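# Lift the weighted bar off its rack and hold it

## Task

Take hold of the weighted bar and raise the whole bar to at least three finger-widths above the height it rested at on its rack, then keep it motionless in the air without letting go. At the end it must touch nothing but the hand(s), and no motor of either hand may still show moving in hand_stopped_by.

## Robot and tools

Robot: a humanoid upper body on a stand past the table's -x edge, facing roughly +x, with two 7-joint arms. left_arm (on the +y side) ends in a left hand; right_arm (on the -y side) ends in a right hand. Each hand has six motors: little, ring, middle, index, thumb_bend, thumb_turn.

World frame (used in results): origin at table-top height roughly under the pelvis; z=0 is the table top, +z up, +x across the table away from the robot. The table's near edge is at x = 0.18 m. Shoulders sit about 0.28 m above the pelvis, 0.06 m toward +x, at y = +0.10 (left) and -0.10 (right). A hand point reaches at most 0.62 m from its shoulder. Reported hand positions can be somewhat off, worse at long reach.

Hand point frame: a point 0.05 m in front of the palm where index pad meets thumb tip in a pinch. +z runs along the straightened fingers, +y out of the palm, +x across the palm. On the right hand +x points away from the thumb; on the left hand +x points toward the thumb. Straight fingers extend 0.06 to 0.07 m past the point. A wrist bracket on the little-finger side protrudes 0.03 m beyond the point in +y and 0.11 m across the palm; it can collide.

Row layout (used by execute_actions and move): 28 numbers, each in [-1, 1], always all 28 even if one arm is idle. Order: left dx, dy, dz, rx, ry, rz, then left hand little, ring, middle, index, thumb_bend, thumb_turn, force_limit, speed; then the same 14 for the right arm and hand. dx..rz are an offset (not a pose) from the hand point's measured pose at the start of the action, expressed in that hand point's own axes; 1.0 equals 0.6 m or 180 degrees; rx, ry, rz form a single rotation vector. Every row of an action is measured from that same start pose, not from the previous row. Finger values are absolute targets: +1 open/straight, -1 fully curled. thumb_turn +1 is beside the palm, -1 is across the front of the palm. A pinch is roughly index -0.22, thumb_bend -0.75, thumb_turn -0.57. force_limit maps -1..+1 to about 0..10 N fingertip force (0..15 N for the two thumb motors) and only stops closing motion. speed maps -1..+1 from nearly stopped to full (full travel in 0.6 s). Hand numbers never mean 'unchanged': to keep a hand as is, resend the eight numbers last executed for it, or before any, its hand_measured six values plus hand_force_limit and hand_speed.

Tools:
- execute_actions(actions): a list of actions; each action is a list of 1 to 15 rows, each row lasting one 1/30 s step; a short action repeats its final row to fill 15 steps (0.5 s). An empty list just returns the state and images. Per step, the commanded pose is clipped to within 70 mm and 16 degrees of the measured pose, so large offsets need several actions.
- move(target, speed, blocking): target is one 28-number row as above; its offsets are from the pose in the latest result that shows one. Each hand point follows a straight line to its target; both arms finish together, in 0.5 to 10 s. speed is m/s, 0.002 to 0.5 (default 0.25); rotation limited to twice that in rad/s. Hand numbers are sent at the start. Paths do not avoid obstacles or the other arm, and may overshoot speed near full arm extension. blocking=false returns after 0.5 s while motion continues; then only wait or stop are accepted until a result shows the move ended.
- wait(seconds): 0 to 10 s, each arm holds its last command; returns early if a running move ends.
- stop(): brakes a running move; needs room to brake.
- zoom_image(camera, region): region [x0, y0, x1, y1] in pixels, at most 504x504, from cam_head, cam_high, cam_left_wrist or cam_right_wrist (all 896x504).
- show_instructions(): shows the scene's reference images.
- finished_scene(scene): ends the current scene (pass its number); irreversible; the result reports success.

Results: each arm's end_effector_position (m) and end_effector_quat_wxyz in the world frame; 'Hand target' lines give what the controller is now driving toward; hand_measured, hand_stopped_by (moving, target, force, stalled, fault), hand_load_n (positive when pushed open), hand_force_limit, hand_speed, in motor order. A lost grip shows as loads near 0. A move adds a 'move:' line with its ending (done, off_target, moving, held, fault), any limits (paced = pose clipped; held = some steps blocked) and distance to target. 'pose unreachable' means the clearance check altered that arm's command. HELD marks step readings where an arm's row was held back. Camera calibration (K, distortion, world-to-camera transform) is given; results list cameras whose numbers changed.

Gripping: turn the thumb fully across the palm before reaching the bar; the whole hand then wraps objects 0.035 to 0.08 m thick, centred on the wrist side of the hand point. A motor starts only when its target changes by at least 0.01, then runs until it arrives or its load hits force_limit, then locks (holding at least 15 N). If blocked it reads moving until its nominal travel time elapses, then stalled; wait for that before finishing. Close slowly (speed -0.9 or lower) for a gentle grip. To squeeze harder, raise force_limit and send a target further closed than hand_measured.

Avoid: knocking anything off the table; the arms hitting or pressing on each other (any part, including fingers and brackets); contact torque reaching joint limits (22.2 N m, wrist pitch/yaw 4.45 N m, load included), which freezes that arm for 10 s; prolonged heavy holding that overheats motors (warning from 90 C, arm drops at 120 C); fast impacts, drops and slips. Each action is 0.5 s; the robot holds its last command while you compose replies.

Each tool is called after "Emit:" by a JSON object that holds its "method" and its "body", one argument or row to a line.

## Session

Emit:
{"method": "execute_actions", "body": {
  "actions": []
}}

Scene clock: 0.00 s.
left_arm: end_effector_position=(+0.1840, +0.1142, +0.4278) hand_measured=(+1.000, +1.000, +1.000, +1.000, +1.000, +1.000) hand_load_n=(+0.0, +0.0, +0.0, +0.0, +0.0, +0.0) hand_stopped_by=(target, target, target, target, target, target) hand_force_limit=0.00 hand_speed=-0.80 end_effector_quat_wxyz=(+0.051, +0.102, -0.123, +0.986) | right_arm: end_effector_position=(+0.1929, -0.1005, +0.4111) hand_measured=(+1.000, +1.000, +1.000, +1.000, +1.000, +1.000) hand_load_n=(+0.0, +0.0, +0.0, +0.0, +0.0, +0.0) hand_stopped_by=(target, target, target, target, target, target) hand_force_limit=0.00 hand_speed=-0.80 end_effector_quat_wxyz=(+0.973, -0.168, +0.160, +0.014)
Joint positions: left_arm=[-0.177  0.434  0.155 -0.482 -0.394 -0.892 -0.187] | right_arm=[-0.038 -0.445 -0.2   -0.467  0.398 -0.915  0.223]
Joint velocities: left_arm=[-0.002 -0.012 -0.012 -0.002  0.     0.     0.   ] | right_arm=[-0.009  0.011 -0.011  0.002 -0.017  0.     0.   ]
Motor temperatures (°C, as the motors report them): left_arm=[48 38 47 40 40 32 32] | right_arm=[52 42 47 41 41 31 33]
Hand target (left_arm): +0.184, +0.114, +0.428; +0.051, +0.102, -0.123, +0.986
Hand target (right_arm): +0.193, -0.100, +0.411; +0.973, -0.168, +0.160, +0.014
camera_calibration (this result's frames):
cam_left_wrist: T_world_to_cam=[[0.290971, 0.935347, 0.201152, -0.248145], [-0.903893, 0.337662, -0.262607, 0.246098], [-0.31355, -0.105409, 0.943703, -0.200368], [0, 0, 0, 1]] pos_world=[0.231824, 0.127883, 0.30363]
cam_right_wrist: T_world_to_cam=[[-0.160812, 0.934322, -0.318092, 0.251721], [-0.963559, -0.218419, -0.154424, 0.233415], [-0.213759, 0.281667, 0.935399, -0.186795], [0, 0, 0, 1]] pos_world=[0.22546, -0.131592, 0.290843]

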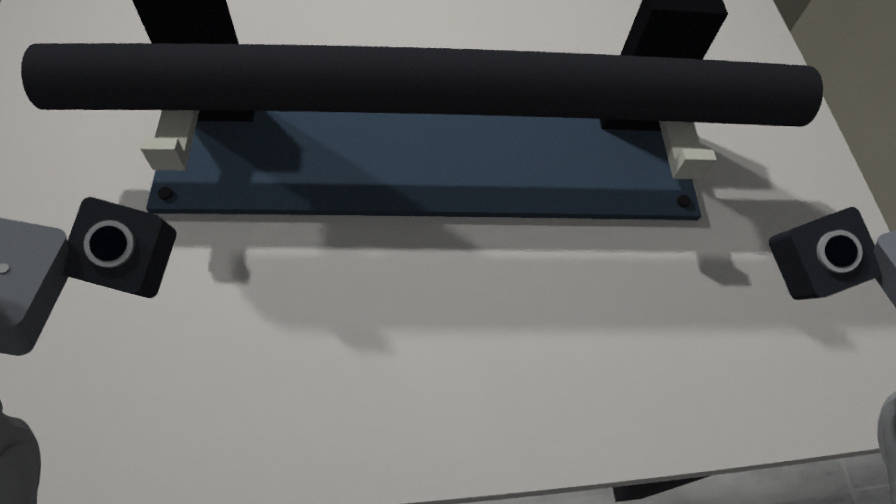

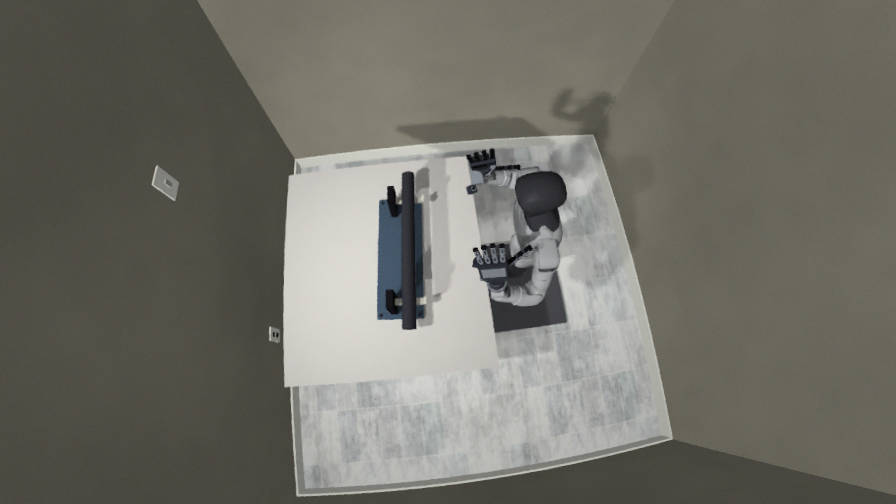

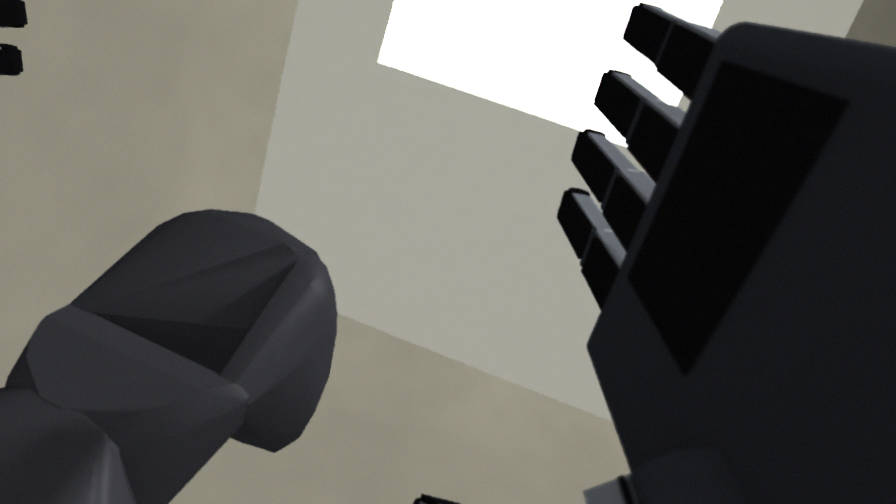

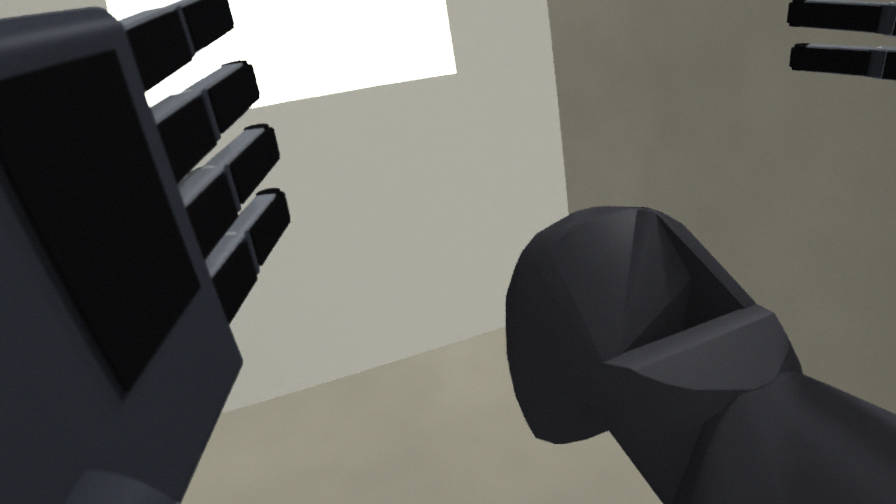

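Emit:
{"method": "move", "body": {
  "target": [-0.4875,0.1365,-0.375,-0.493,-0.548,0.081,1,1,1,1,1,-1,1,0.5,0.510,0.146,-0.273,-0.418,0.545,-0.185,1,1,1,1,1,-1,1,0.5],
  "speed": 0.25
}}

Scene clock: 29.00 s.
left_arm: end_effector_position=(+0.4249, +0.0420, +0.1630) hand_measured=(+1.000, +1.000, +1.000, +1.000, +1.000, -1.000) hand_load_n=(+0.5, +0.0, +0.0, +0.0, +0.0, +0.0) hand_stopped_by=(target, target, target, target, target, target) hand_force_limit=1.00 hand_speed=0.50 end_effector_quat_wxyz=(+0.100, -0.627, +0.714, -0.295) | right_arm: end_effector_position=(+0.4371, -0.0938, +0.1661) hand_measured=(+1.000, +1.000, +1.000, +1.000, +1.000, -1.000) hand_load_n=(+0.0, +0.0, +0.0, +0.0, +0.0, +0.0) hand_stopped_by=(target, target, target, target, target, target) hand_force_limit=1.00 hand_speed=0.50 end_effector_quat_wxyz=(+0.254, -0.605, +0.693, -0.299)
Joint positions: left_arm=[-1.536  0.694 -0.966  0.477  0.078  0.477 -1.068] | right_arm=[-1.563 -0.844  1.188 -0.008 -0.067  1.17   0.808]
Joint velocities: left_arm=[-0.005 -0.003 -0.008  0.009  0.    -0.008 -0.004] | right_arm=[-0.005 -0.008 -0.006  0.003 -0.003 -0.001  0.002]
Motor temperatures (°C, as the motors report them): left_arm=[50 40 48 41 40 33 32] | right_arm=[52 44 48 41 41 31 33]
Hand target (left_arm): +0.403, +0.049, +0.128; +0.063, -0.648, +0.719, -0.244
Hand target (right_arm): +0.438, -0.093, +0.167; +0.255, -0.606, +0.691, -0.300
Off the commanded pose (left_arm): 0.042 m, 7 deg.
Off the commanded pose (right_arm): 0.031 m, 7 deg.
joint sent to its limit (right arm) — the command would take joint 1 (shoulder pitch) past its lower limit, so that joint was sent only as far as its limit.
move: off_target (left_arm, right_arm)
camera_calibration (this result's frames):
cam_left_wrist: T_world_to_cam=[[0.861833, 0.11884, 0.493073, -0.453251], [-0.297371, -0.66914, 0.681045, 0.0494361], [0.41087, -0.733573, -0.541347, 0.0780765], [0, 0, 0, 1]] pos_world=[0.373249, 0.144219, 0.232084]
cam_right_wrist: T_world_to_cam=[[-0.68984, 0.168872, -0.703991, 0.430312], [-0.187388, 0.897625, 0.398942, 0.105902], [0.69929, 0.407126, -0.587573, -0.0416667], [0, 0, 0, 1]] pos_world=[0.345828, -0.150764, 0.236204]

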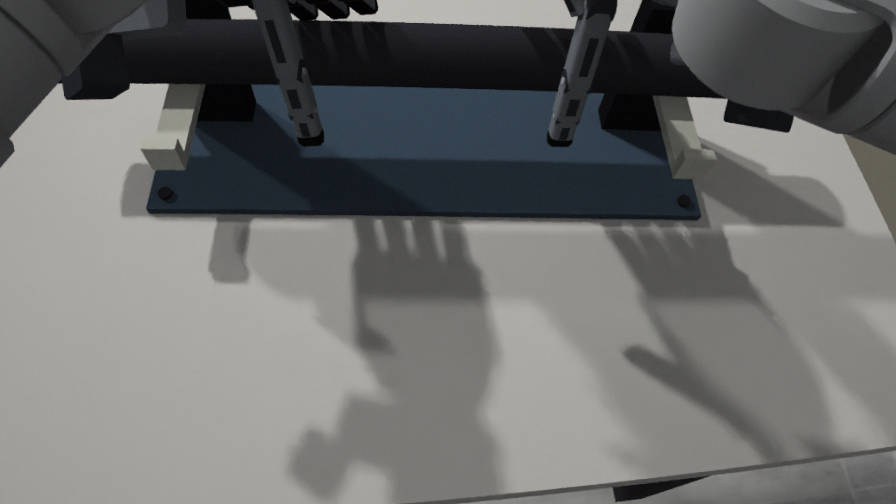

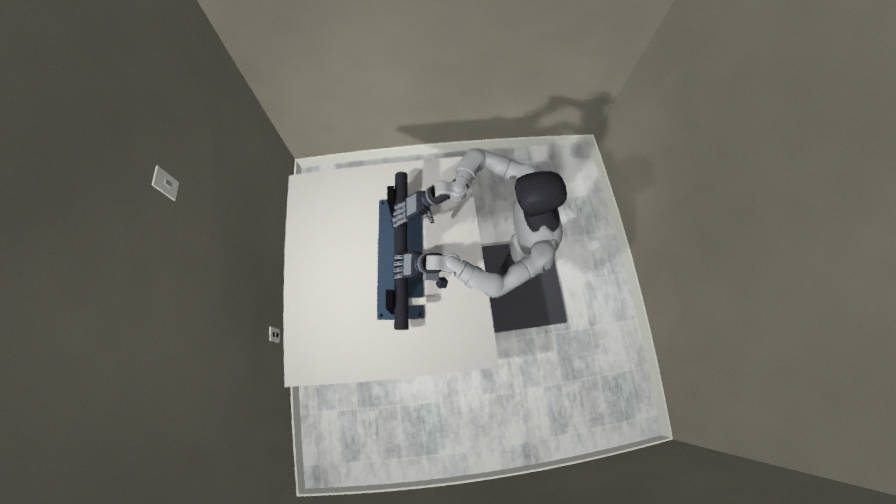

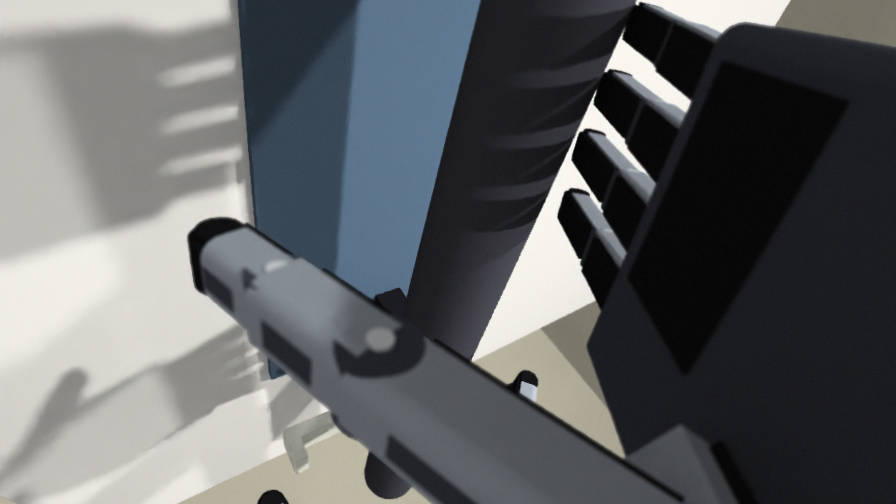

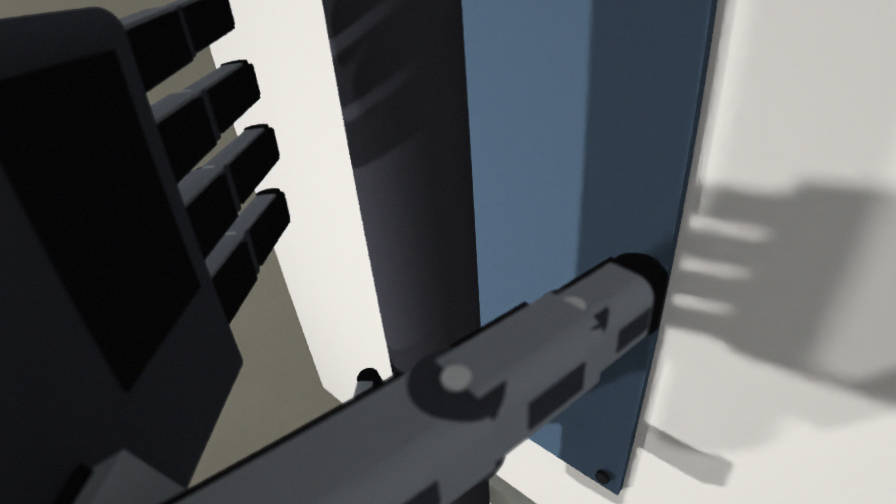

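Emit:
{"method": "move", "body": {
  "target": [-0.037,0.002,-0.066,0.036,-0.079,0.016,1,1,1,1,1,-1,1,0.5,0,0.02,0,0,0,0,1,1,1,1,1,-1,1,0.5],
  "speed": 0.08
}}

Scene clock: 50.30 s.
left_arm: end_effector_position=(+0.4067, +0.0734, +0.1877) hand_measured=(+1.000, +1.000, +1.000, +1.000, +1.000, -1.000) hand_load_n=(+0.0, +0.0, +0.0, +0.0, +0.0, +0.0) hand_stopped_by=(target, target, target, target, target, target) hand_force_limit=1.00 hand_speed=0.50 end_effector_quat_wxyz=(+0.229, -0.635, +0.694, -0.249) | right_arm: end_effector_position=(+0.4283, -0.0918, +0.1574) hand_measured=(+1.000, +1.000, +1.000, +1.000, +1.000, -1.000) hand_load_n=(+0.0, +0.0, +0.0, +0.0, +0.0, +0.0) hand_stopped_by=(target, target, target, target, target, target) hand_force_limit=1.00 hand_speed=0.50 end_effector_quat_wxyz=(+0.254, -0.607, +0.692, -0.298)
Joint positions: left_arm=[-1.581  0.826 -1.052 -0.012  0.332  0.94  -1.234] | right_arm=[-1.529 -0.851  1.186 -0.083 -0.067  1.225  0.783]
Joint velocities: left_arm=[-0.003  0.     0.002  0.011 -0.002  0.001 -0.004] | right_arm=[ 0.     0.008  0.003  0.005 -0.008  0.     0.   ]
Motor temperatures (°C, as the motors report them): left_arm=[52 39 47 40 40 33 37] | right_arm=[62 43 49 41 41 31 33]
Hand target (left_arm): +0.407, +0.074, +0.188; +0.232, -0.635, +0.694, -0.248
Hand target (right_arm): +0.429, -0.093, +0.158; +0.254, -0.605, +0.693, -0.299
Off the commanded pose (left_arm): 0.002 m, 0 deg.
Off the commanded pose (right_arm): 0.001 m, 0 deg.
joint sent to its limit (left arm) — the command would take joint 1 (shoulder pitch) past its lower limit, so that joint was sent only as far as its limit.
move: done
camera_calibration (this result's frames):
cam_left_wrist: T_world_to_cam=[[0.77792, 0.0991949, 0.620484, -0.441796], [-0.279024, -0.830236, 0.482549, 0.0898819], [0.563014, -0.548515, -0.61818, 0.061007], [0, 0, 0, 1]] pos_world=[0.334414, 0.15191, 0.268468]
cam_right_wrist: T_world_to_cam=[[-0.692071, 0.16481, -0.702763, 0.418233], [-0.190504, 0.897364, 0.398053, 0.107353], [0.696237, 0.40936, -0.589643, -0.0395802], [0, 0, 0, 1]] pos_world=[0.337455, -0.149061, 0.227848]

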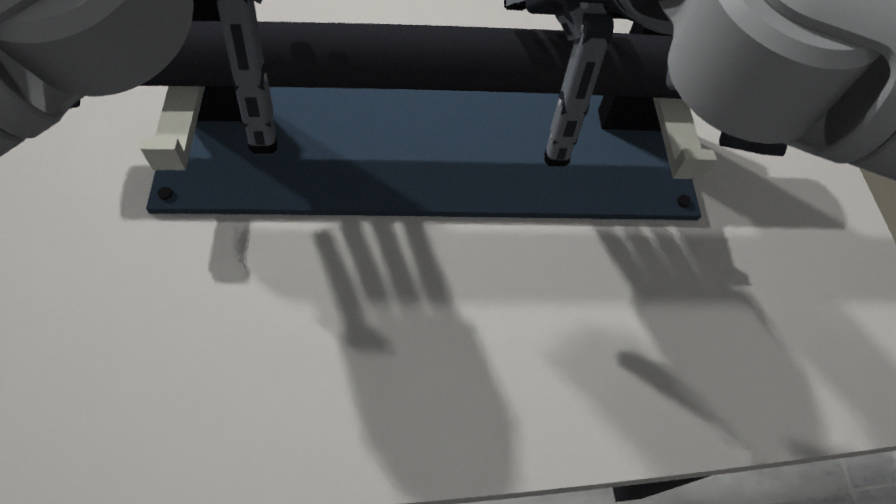

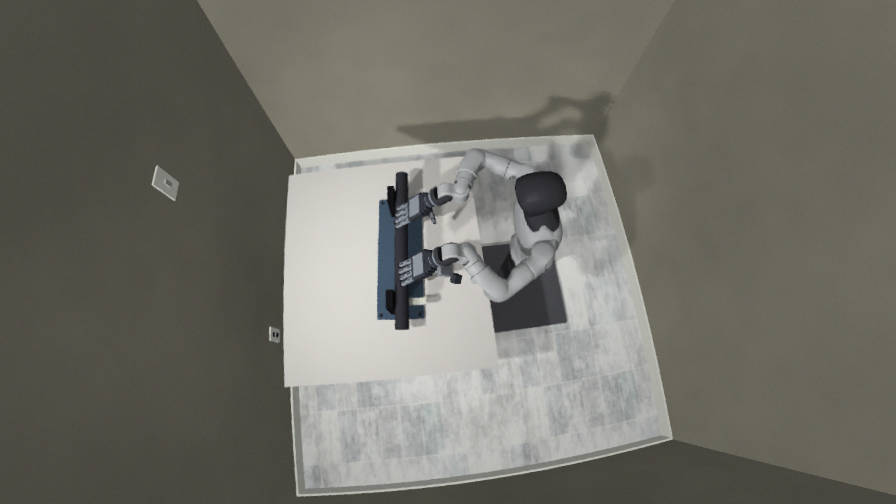

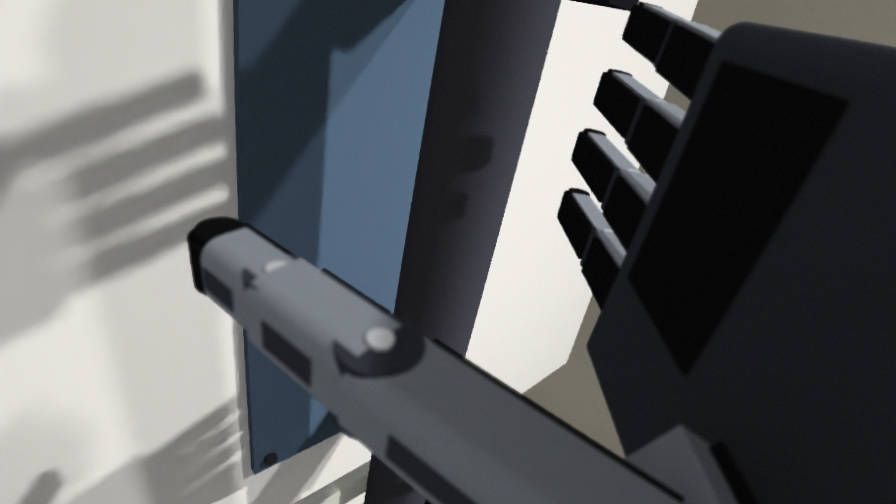

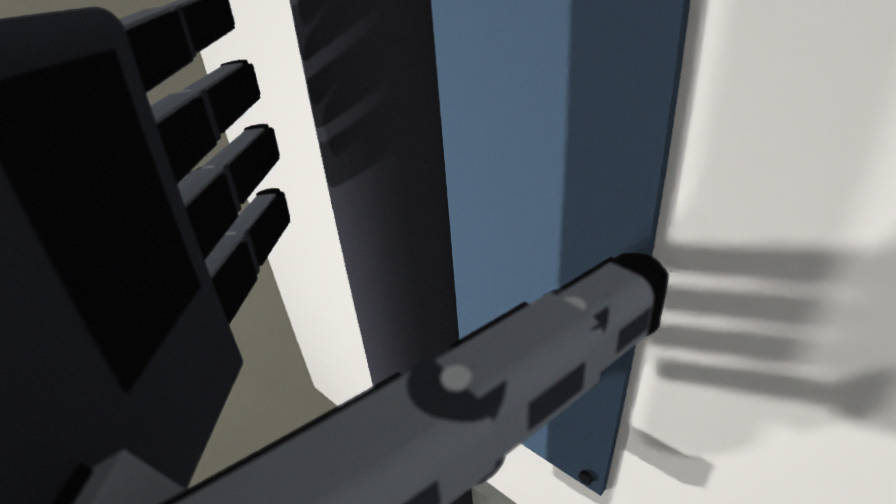

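Emit:
{"method": "move", "body": {
  "target": [0,0.008,0.1,0,0,0,1,1,1,1,1,-1,1,0.5,0,0.003,0.04,0,0,0,1,1,1,1,1,-1,1,0.5],
  "speed": 0.08
}}

Scene clock: 60.00 s.
left_arm: end_effector_position=(+0.4386, +0.0713, +0.1378) hand_measured=(+1.000, +1.000, +1.000, +1.000, +1.000, -1.000) hand_load_n=(-3.5, +0.0, +0.0, +0.0, +0.0, +0.0) hand_stopped_by=(target, target, target, target, target, target) hand_force_limit=1.00 hand_speed=0.50 end_effector_quat_wxyz=(-0.220, +0.641, -0.693, +0.245) | right_arm: end_effector_position=(+0.4425, -0.0942, +0.1390) hand_measured=(+1.000, +1.000, +1.000, +1.000, +1.000, -1.000) hand_load_n=(+0.0, +0.0, +0.0, +0.0, +0.0, +0.0) hand_stopped_by=(target, target, target, target, target, target) hand_force_limit=1.00 hand_speed=0.50 end_effector_quat_wxyz=(+0.251, -0.608, +0.692, -0.299)
Joint positions: left_arm=[-1.486  0.671 -1.043  0.329  0.316  0.731 -1.045] | right_arm=[-1.488 -0.792  1.186  0.064 -0.067  1.121  0.724]
Joint velocities: left_arm=[-0.009  0.     0.005 -0.008 -0.002  0.    -0.001] | right_arm=[-0.003  0.018 -0.012  0.015  0.     0.     0.   ]
Motor temperatures (°C, as the motors report them): left_arm=[61 39 48 40 40 33 35] | right_arm=[63 44 49 41 41 31 34]
Hand target (left_arm): +0.442, +0.070, +0.139; -0.226, +0.637, -0.693, +0.251
Hand target (right_arm): +0.443, -0.094, +0.138; +0.251, -0.609, +0.690, -0.300
Off the commanded pose (left_arm): 0.003 m, 1 deg.
Off the commanded pose (right_arm): 0.002 m, 0 deg.
move: done
camera_calibration (this result's frames):
cam_left_wrist: T_world_to_cam=[[0.789443, 0.110216, 0.603848, -0.439019], [-0.2635, -0.827645, 0.495552, 0.11227], [0.554389, -0.550324, -0.624336, 0.015784], [0, 0, 0, 1]] pos_world=[0.367413, 0.149993, 0.219319]
cam_right_wrist: T_world_to_cam=[[-0.693975, 0.161966, -0.701545, 0.415911], [-0.18893, 0.899262, 0.394504, 0.11952], [0.694769, 0.406319, -0.593465, -0.0583975], [0, 0, 0, 1]] pos_world=[0.351786, -0.151115, 0.209972]

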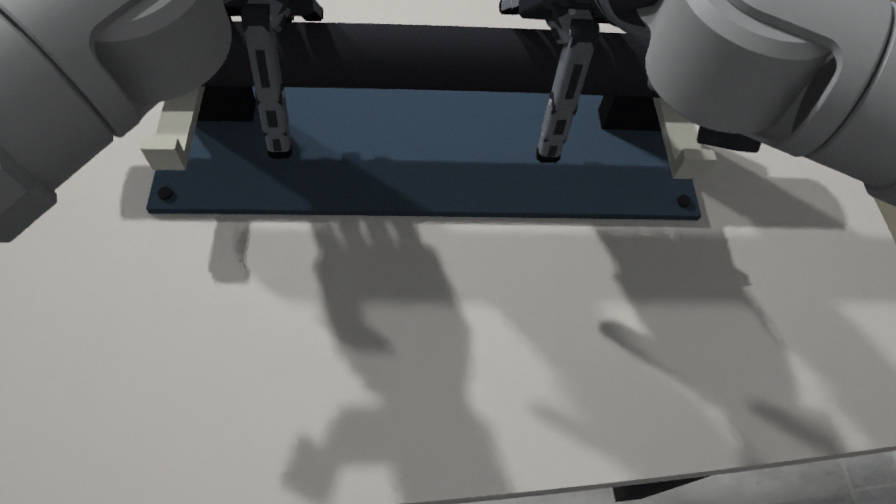

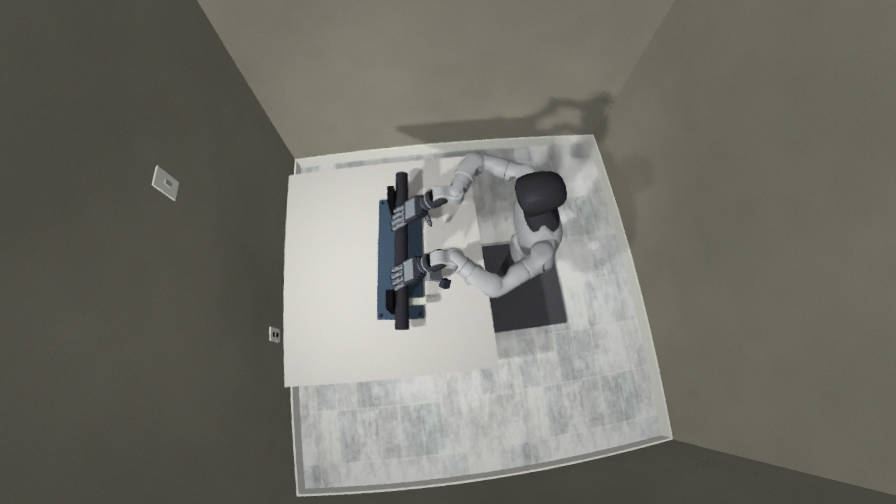

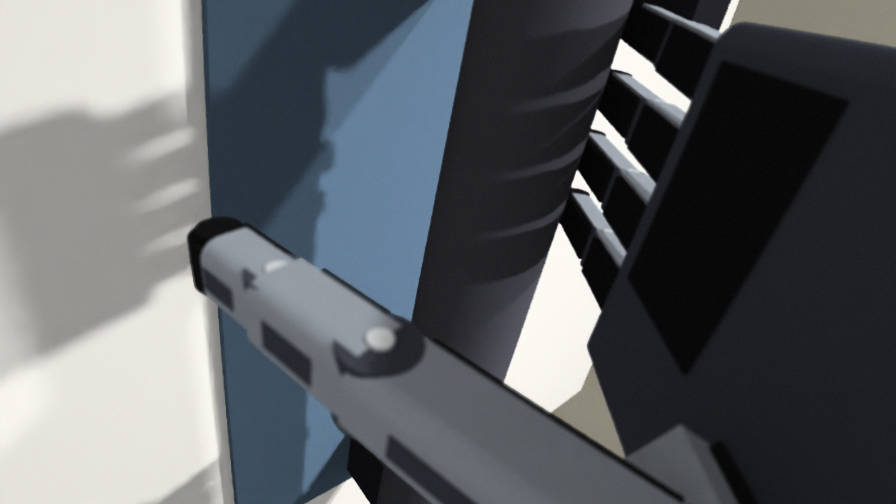

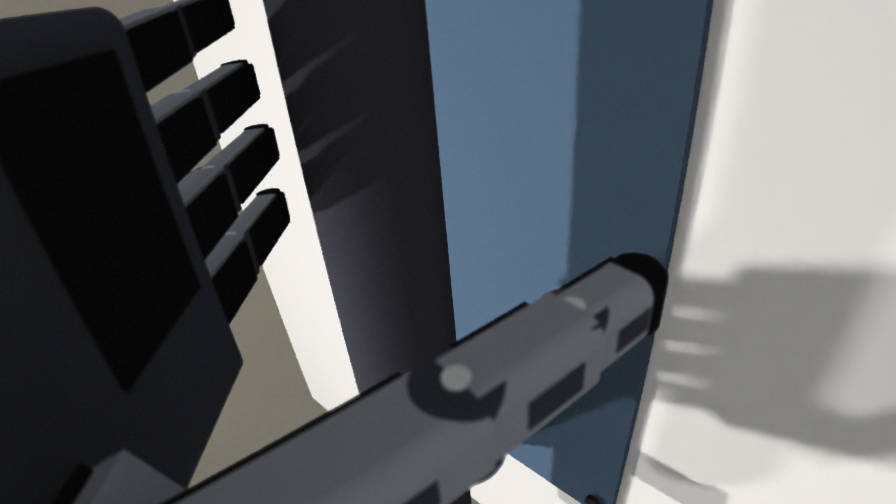

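Emit:
{"method": "move", "body": {
  "target": [0.067,-0.004,0,0,0,0,1,1,1,1,1,-1,1,0.5,-0.05,0,0,0,0,0,1,1,1,1,1,-1,1,0.5],
  "speed": 0.06
}}

Scene clock: 65.17 s.
left_arm: end_effector_position=(+0.4364, +0.0292, +0.1379) hand_measured=(+1.000, +1.000, +1.000, +1.000, +1.000, -1.000) hand_load_n=(+0.0, +0.0, +0.0, +0.0, +0.0, +0.0) hand_stopped_by=(target, target, target, target, target, target) hand_force_limit=1.00 hand_speed=0.50 end_effector_quat_wxyz=(+0.216, -0.640, +0.696, -0.245) | right_arm: end_effector_position=(+0.4446, -0.0626, +0.1396) hand_measured=(+1.000, +1.000, +1.000, +1.000, +1.000, -1.000) hand_load_n=(+0.0, +0.0, +0.0, +0.0, +0.0, +0.0) hand_stopped_by=(target, target, target, target, target, target) hand_force_limit=1.00 hand_speed=0.50 end_effector_quat_wxyz=(+0.253, -0.608, +0.691, -0.297)
Joint positions: left_arm=[-1.55   0.506 -1.082  0.415  0.327  0.819 -1.048] | right_arm=[-1.543 -0.659  1.21   0.135 -0.067  1.189  0.724]
Joint velocities: left_arm=[-0.009 -0.011  0.003  0.012  0.012  0.     0.   ] | right_arm=[ 0.    -0.003  0.009  0.     0.005  0.     0.   ]
Motor temperatures (°C, as the motors report them): left_arm=[65 39 49 40 40 33 36] | right_arm=[64 44 49 41 41 31 34]
Hand target (left_arm): +0.438, +0.031, +0.138; -0.219, +0.641, -0.694, +0.244
Hand target (right_arm): +0.445, -0.064, +0.140; +0.253, -0.607, +0.691, -0.299
Off the commanded pose (left_arm): 0.003 m, 1 deg.
Off the commanded pose (right_arm): 0.003 m, 0 deg.
move: done
camera_calibration (this result's frames):
cam_left_wrist: T_world_to_cam=[[0.79461, 0.108025, 0.597433, -0.434065], [-0.264705, -0.823942, 0.50105, 0.0764677], [0.546376, -0.556282, -0.626118, -0.00221706], [0, 0, 0, 1]] pos_world=[0.366365, 0.108661, 0.219622]
cam_right_wrist: T_world_to_cam=[[-0.69464, 0.163207, -0.700599, 0.412921], [-0.192167, 0.896429, 0.399359, 0.0918462], [0.693215, 0.412042, -0.591332, -0.0716356], [0, 0, 0, 1]] pos_world=[0.35414, -0.120208, 0.210252]

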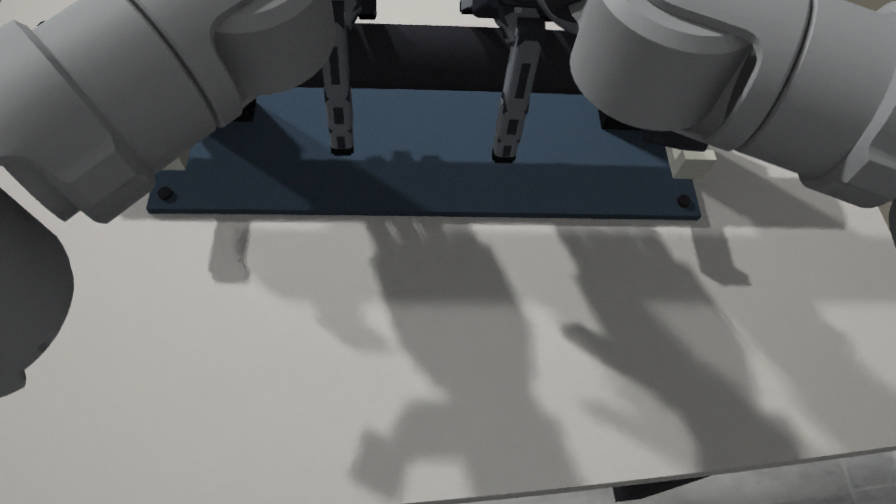

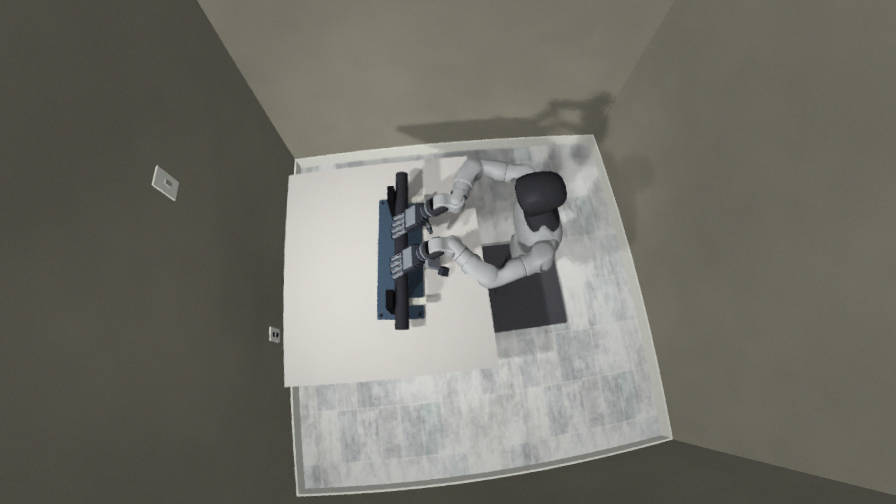

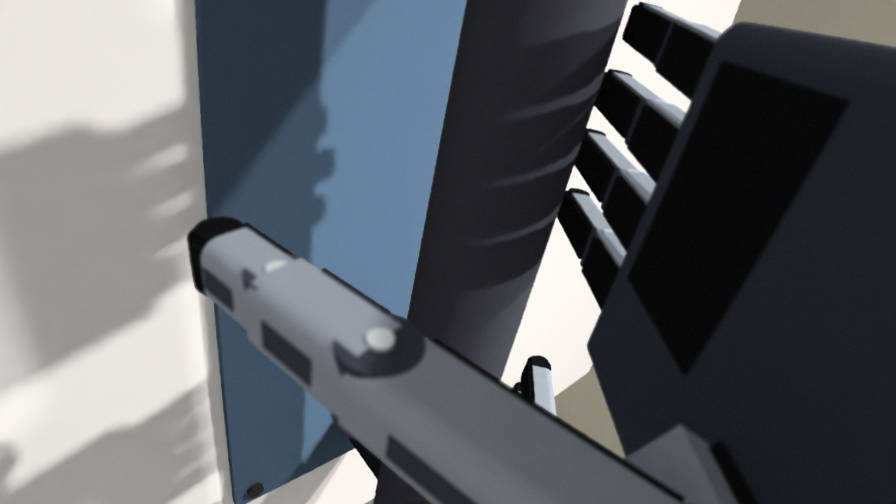

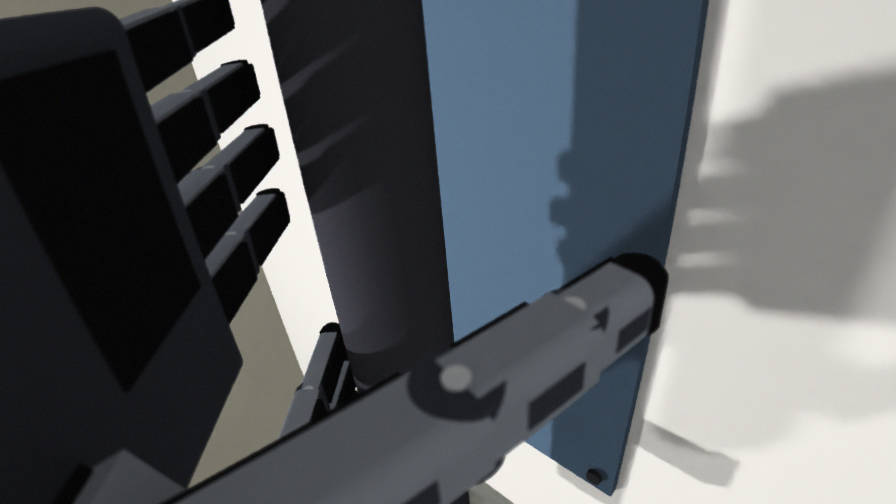

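Emit:
{"method": "move", "body": {
  "target": [0,0.002,0.108,0,0,0,1,1,1,1,1,-1,1,0.5,0,-0.003,0.112,0,0,0,1,1,1,1,1,-1,1,0.5],
  "speed": 0.06
}}

Scene clock: 69.17 s.
left_arm: end_effector_position=(+0.4803, +0.0269, +0.0872) hand_measured=(+1.000, +1.000, +1.000, +1.000, +1.000, -1.000) hand_load_n=(+0.0, +0.0, +0.0, +0.0, +0.0, +0.0) hand_stopped_by=(target, target, target, target, target, target) hand_force_limit=1.00 hand_speed=0.50 end_effector_quat_wxyz=(-0.225, +0.637, -0.690, +0.260) | right_arm: end_effector_position=(+0.4888, -0.0700, +0.0908) hand_measured=(+1.000, +1.000, +1.000, +1.000, +1.000, -1.000) hand_load_n=(+0.0, +0.0, +0.0, +0.0, +0.0, +0.0) hand_stopped_by=(target, target, target, target, target, target) hand_force_limit=1.00 hand_speed=0.50 end_effector_quat_wxyz=(+0.246, -0.613, +0.689, -0.300)
Joint positions: left_arm=[-1.583  0.165 -0.982  1.307  0.349  0.284 -0.733] | right_arm=[-1.505 -0.405  1.211  0.822 -0.067  0.731  0.588]
Joint velocities: left_arm=[ 0.005 -0.029  0.175  0.086  0.181 -0.045  0.   ] | right_arm=[ 0.003  0.011  0.006  0.    -0.002  0.     0.   ]
Motor temperatures (°C, as the motors report them): left_arm=[67 39 49 40 40 33 35] | right_arm=[65 44 49 41 41 31 34]
Hand target (left_arm): +0.475, +0.025, +0.084; -0.216, +0.641, -0.692, +0.252
Hand target (right_arm): +0.489, -0.069, +0.091; +0.245, -0.615, +0.687, -0.300
Off the commanded pose (left_arm): 0.005 m, 2 deg.
Off the commanded pose (right_arm): 0.006 m, 1 deg.
joint sent to its limit (left arm) — the command would take joint 1 (shoulder pitch) past its lower limit, so that joint was sent only as far as its limit.
move: off_target (left_arm, right_arm)
camera_calibration (this result's frames):
cam_left_wrist: T_world_to_cam=[[0.77198, 0.115615, 0.625044, -0.430108], [-0.281822, -0.819137, 0.49959, 0.119802], [0.569758, -0.561825, -0.599774, -0.0725799], [0, 0, 0, 1]] pos_world=[0.40715, 0.107084, 0.165453]
cam_right_wrist: T_world_to_cam=[[-0.70037, 0.148926, -0.698071, 0.412166], [-0.191902, 0.902696, 0.385115, 0.128105], [0.6875, 0.403684, -0.603641, -0.124735], [0, 0, 0, 1]] pos_world=[0.399008, -0.126669, 0.163091]

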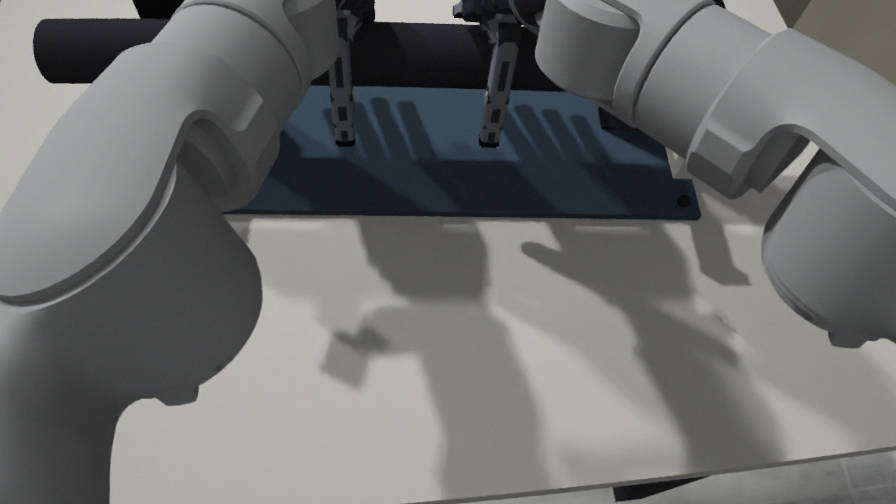

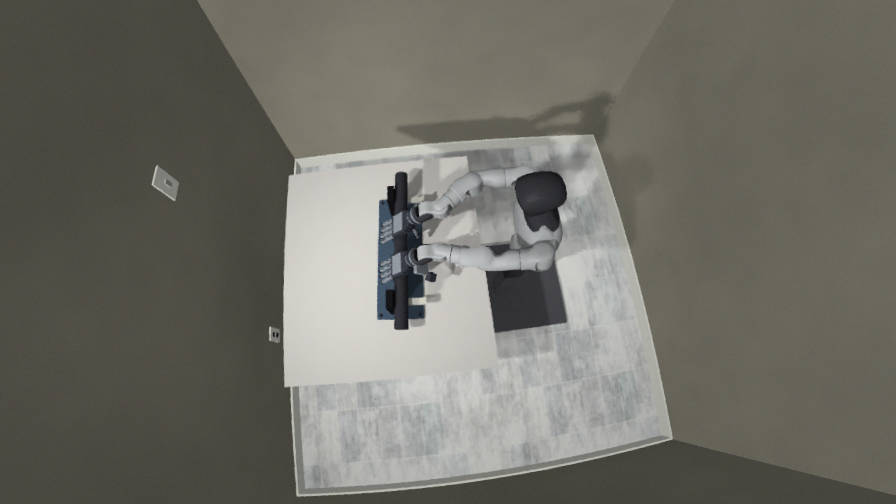

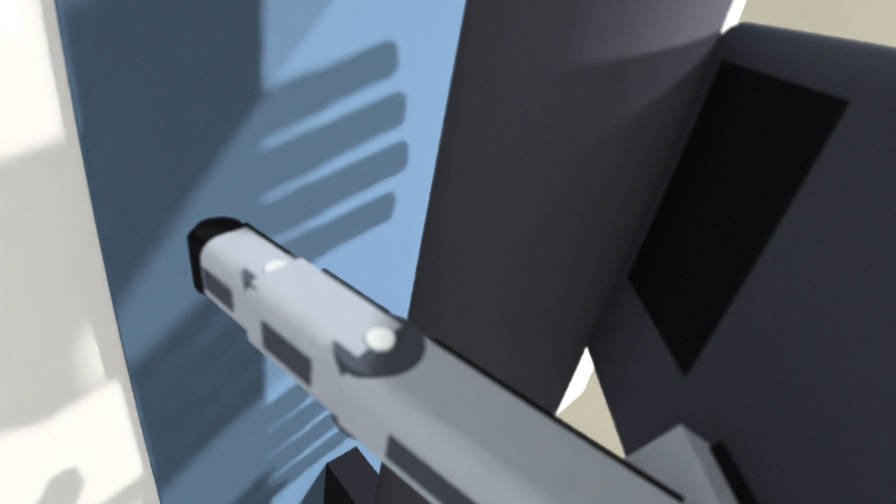

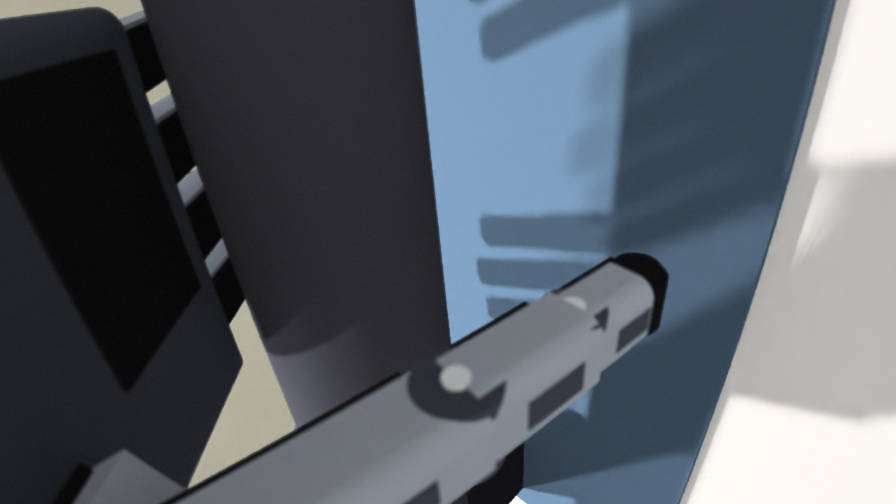

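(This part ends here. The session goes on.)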